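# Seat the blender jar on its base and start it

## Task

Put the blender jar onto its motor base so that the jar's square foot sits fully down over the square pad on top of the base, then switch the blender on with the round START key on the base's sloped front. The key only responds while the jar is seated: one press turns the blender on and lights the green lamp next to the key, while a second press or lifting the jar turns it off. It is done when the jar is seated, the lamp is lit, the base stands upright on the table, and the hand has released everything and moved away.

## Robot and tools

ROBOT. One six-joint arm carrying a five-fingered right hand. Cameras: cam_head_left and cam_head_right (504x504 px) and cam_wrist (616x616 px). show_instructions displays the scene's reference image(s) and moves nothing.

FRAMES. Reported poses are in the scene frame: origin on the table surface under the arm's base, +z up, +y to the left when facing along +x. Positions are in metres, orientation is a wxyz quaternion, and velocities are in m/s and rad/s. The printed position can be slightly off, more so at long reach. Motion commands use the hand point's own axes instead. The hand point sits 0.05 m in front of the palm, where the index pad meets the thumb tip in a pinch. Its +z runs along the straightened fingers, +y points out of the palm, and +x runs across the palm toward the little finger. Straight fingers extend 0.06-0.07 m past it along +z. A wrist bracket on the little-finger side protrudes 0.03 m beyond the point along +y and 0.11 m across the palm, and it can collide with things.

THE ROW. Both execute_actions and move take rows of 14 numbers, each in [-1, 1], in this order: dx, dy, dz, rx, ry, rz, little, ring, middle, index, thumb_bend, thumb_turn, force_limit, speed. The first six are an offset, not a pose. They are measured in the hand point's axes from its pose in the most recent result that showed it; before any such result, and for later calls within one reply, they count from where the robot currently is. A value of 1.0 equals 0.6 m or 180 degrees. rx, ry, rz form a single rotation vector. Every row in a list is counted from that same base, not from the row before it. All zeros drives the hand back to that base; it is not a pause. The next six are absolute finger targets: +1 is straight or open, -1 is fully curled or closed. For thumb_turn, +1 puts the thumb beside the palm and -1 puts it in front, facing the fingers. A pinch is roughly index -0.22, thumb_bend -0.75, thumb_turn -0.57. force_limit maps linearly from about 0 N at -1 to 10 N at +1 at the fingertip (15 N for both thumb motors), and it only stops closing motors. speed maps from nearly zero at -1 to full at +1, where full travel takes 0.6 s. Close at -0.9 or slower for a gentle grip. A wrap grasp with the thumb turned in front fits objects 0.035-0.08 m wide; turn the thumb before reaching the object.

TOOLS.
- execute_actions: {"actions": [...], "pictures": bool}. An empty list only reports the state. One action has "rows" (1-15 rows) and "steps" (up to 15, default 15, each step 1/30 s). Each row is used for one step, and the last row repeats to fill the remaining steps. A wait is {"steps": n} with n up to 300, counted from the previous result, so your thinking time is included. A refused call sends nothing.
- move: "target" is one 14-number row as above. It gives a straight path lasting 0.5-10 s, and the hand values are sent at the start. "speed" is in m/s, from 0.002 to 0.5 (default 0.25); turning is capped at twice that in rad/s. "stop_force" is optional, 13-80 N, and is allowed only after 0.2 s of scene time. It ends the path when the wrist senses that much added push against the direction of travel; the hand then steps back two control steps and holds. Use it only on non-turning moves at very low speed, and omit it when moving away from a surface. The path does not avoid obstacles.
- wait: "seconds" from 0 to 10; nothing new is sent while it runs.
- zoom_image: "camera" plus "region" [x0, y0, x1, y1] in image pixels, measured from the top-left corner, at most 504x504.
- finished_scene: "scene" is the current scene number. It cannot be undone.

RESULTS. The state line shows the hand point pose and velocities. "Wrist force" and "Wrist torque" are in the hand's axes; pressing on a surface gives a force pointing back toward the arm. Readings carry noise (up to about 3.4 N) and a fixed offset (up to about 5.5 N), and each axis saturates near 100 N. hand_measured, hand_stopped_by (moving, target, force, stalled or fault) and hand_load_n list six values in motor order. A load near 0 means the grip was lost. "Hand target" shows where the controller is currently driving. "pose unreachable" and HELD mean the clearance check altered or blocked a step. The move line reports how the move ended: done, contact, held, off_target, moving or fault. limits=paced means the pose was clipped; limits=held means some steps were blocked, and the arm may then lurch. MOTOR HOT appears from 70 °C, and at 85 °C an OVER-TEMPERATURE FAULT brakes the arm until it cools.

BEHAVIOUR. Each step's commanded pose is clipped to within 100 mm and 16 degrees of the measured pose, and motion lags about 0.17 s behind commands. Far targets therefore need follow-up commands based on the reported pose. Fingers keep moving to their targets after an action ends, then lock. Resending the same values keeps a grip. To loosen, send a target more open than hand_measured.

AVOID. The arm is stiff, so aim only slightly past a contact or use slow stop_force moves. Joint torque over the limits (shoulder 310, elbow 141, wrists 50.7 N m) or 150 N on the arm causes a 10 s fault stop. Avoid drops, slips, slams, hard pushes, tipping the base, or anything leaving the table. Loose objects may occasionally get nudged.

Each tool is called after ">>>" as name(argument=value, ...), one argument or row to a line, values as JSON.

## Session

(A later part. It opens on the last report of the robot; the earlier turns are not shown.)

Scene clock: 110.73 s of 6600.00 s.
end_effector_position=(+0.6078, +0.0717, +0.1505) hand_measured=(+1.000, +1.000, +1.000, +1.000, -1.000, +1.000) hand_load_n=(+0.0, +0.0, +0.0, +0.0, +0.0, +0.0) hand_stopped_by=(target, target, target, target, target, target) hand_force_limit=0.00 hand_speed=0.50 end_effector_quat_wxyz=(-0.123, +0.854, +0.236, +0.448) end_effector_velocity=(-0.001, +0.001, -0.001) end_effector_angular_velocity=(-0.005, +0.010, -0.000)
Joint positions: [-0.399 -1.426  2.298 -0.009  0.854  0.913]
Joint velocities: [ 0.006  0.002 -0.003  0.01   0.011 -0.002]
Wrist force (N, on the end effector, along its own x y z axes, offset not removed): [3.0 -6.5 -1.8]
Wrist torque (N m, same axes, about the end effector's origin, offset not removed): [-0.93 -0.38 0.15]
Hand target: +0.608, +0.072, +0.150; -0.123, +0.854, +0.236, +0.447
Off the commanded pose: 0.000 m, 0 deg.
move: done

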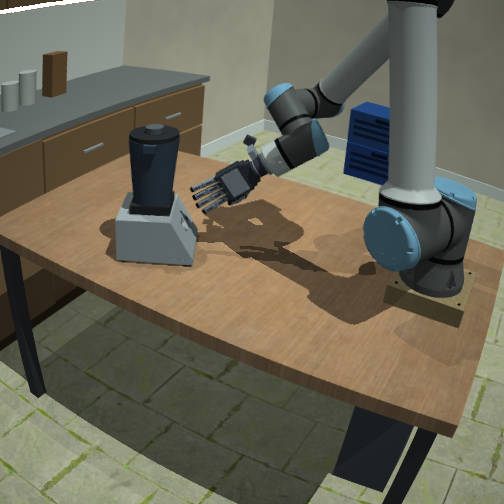

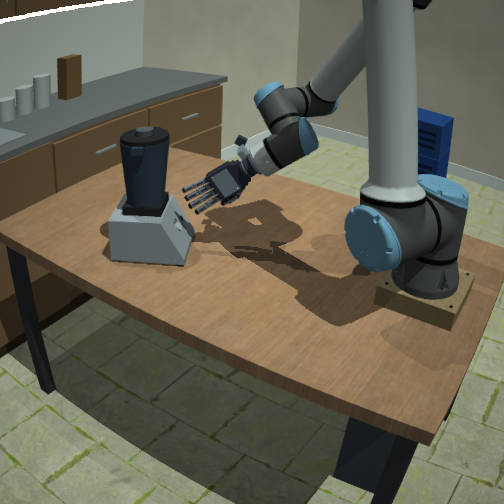

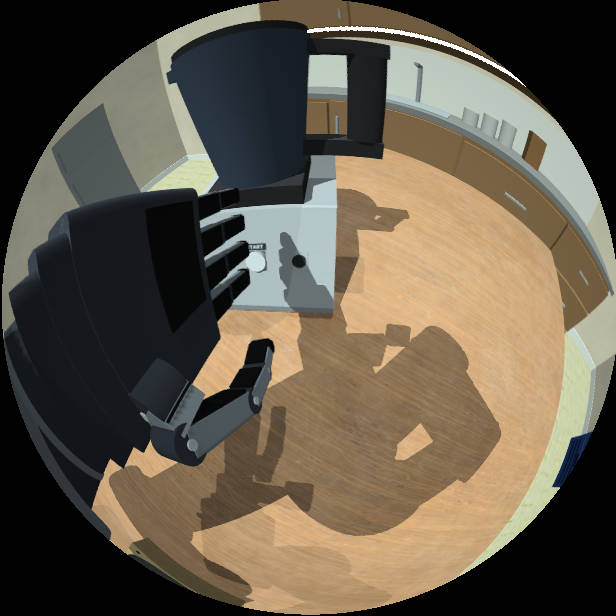

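>>> move(
  target=[-0.005,0,0.06,0,0,0,-1,-1,-1,1,-1,1,0,0.5],
  speed=0.04,
)

>>> move(
  target=[0,0,0.08,0,0,0,-1,-1,-1,1,-1,1,0,0.5],
  speed=0.01,
  stop_force=13,
)

Scene clock: 114.93 s of 6600.00 s.
end_effector_position=(+0.6317, +0.0859, +0.1276) hand_measured=(-1.000, -1.000, -1.000, +1.000, -1.000, +1.000) hand_load_n=(+0.0, +0.0, +0.0, +0.0, +0.0, +0.0) hand_stopped_by=(target, target, target, target, target, target) hand_force_limit=0.00 hand_speed=0.50 end_effector_quat_wxyz=(-0.123, +0.854, +0.236, +0.448) end_effector_velocity=(+0.001, +0.000, -0.001) end_effector_angular_velocity=(-0.001, -0.000, -0.001)
Joint positions: [-0.342 -1.36   2.266 -0.08   0.892  0.969]
Joint velocities: [ 0.003  0.003 -0.002 -0.003  0.003  0.003]
Wrist force (N, on the end effector, along its own x y z axes, offset not removed): [0.0 -4.0 -1.1]
Wrist torque (N m, same axes, about the end effector's origin, offset not removed): [-0.48 0.21 0.37]
Hand target: +0.632, +0.086, +0.128; -0.123, +0.854, +0.236, +0.448
Off the commanded pose: 0.000 m, 0 deg.
move: done

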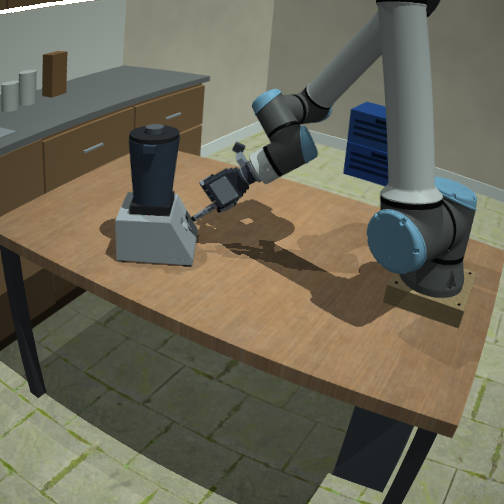

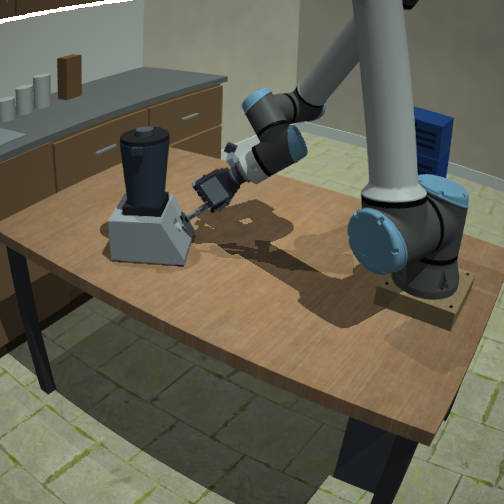

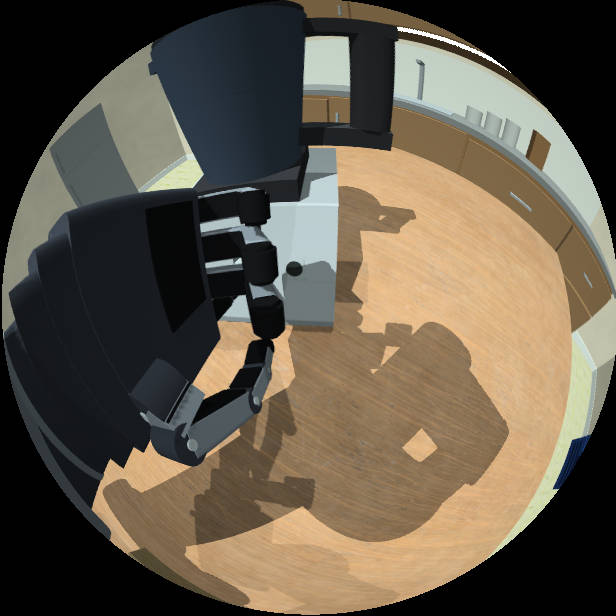

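Scene clock: 117.87 s of 6600.00 s.
end_effector_position=(+0.6497, +0.0966, +0.1131) hand_measured=(-1.000, -1.000, -1.000, +1.000, -1.000, +1.000) hand_load_n=(+0.0, +0.0, +0.0, +0.5, +0.0, +0.0) hand_stopped_by=(target, target, target, target, target, target) hand_force_limit=0.00 hand_speed=0.50 end_effector_quat_wxyz=(-0.123, +0.854, +0.236, +0.448) end_effector_velocity=(-0.003, -0.001, +0.002) end_effector_angular_velocity=(-0.001, -0.000, +0.002)
Joint positions: [-0.303 -1.315  2.239 -0.12   0.919  1.005]
Joint velocities: [-0.004 -0.006  0.004  0.005 -0.004 -0.006]
Wrist force (N, on the end effector, along its own x y z axes, offset not removed): [6.4 -2.8 -20.1]
Wrist torque (N m, same axes, about the end effector's origin, offset not removed): [1.32 -0.51 0.78]
Hand target: +0.649, +0.096, +0.113; -0.123, +0.854, +0.236, +0.448
Off the commanded pose: 0.022 m, 0 deg.
move: contact

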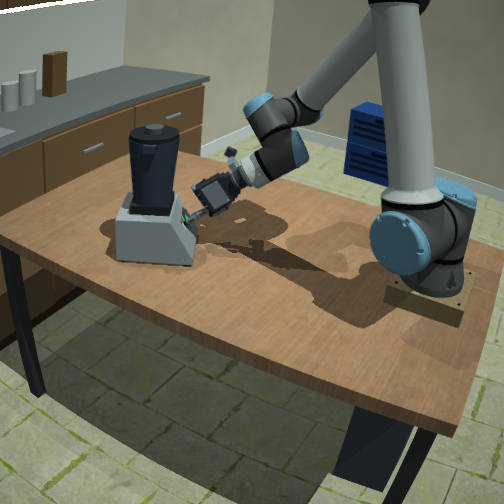

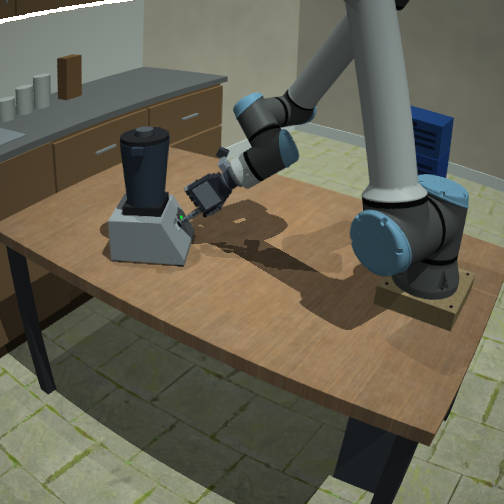

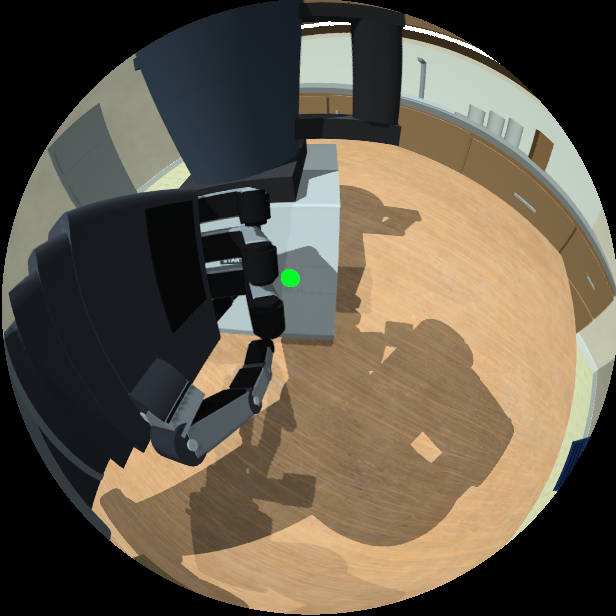

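>>> move(
  target=[0,0,-0.22,0,0,0,-1,-1,-1,1,-1,1,0,0.5],
  speed=0.15,
)

>>> finished_scene(
  scene=2,
)

Scene clock: 123.20 s of 6600.00 s.
end_effector_position=(+0.5566, +0.0412, +0.1883) hand_measured=(-1.000, -1.000, -1.000, +1.000, -1.000, +1.000) hand_load_n=(+0.0, +0.0, +0.0, +0.0, +0.0, +0.0) hand_stopped_by=(target, target, target, target, target, target) hand_force_limit=0.00 hand_speed=0.50 end_effector_quat_wxyz=(-0.123, +0.854, +0.236, +0.448) end_effector_velocity=(-0.001, -0.001, +0.001) end_effector_angular_velocity=(+0.000, +0.000, +0.002)
Joint positions: [-0.548 -1.546  2.363  0.159  0.764  0.75 ]
Joint velocities: [-0.006 -0.002  0.001  0.008 -0.005 -0.009]
Wrist force (N, on the end effector, along its own x y z axes, offset not removed): [4.5 -3.3 -3.3]
Wrist torque (N m, same axes, about the end effector's origin, offset not removed): [-0.54 -0.48 0.60]
Hand target: +0.556, +0.041, +0.188; -0.123, +0.854, +0.236, +0.448
Off the commanded pose: 0.000 m, 0 deg.
After step 90, 0.90 s passed at rest.
move: done

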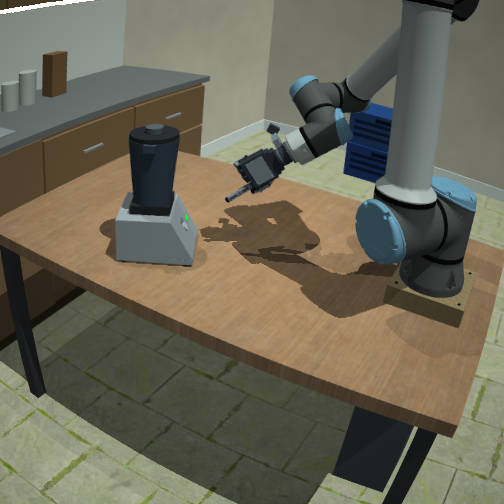

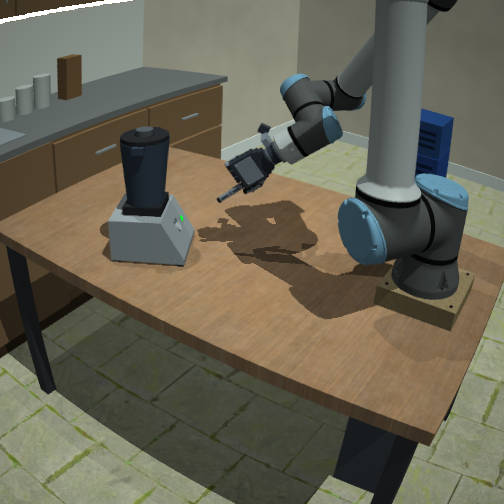

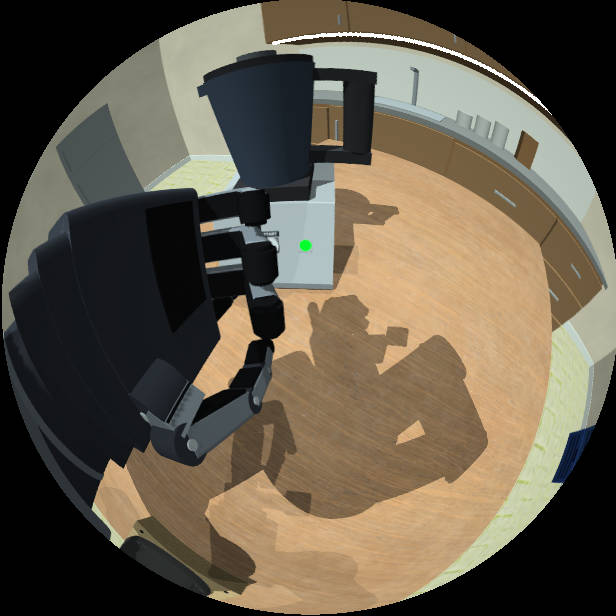

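The scene is finished: the task was done.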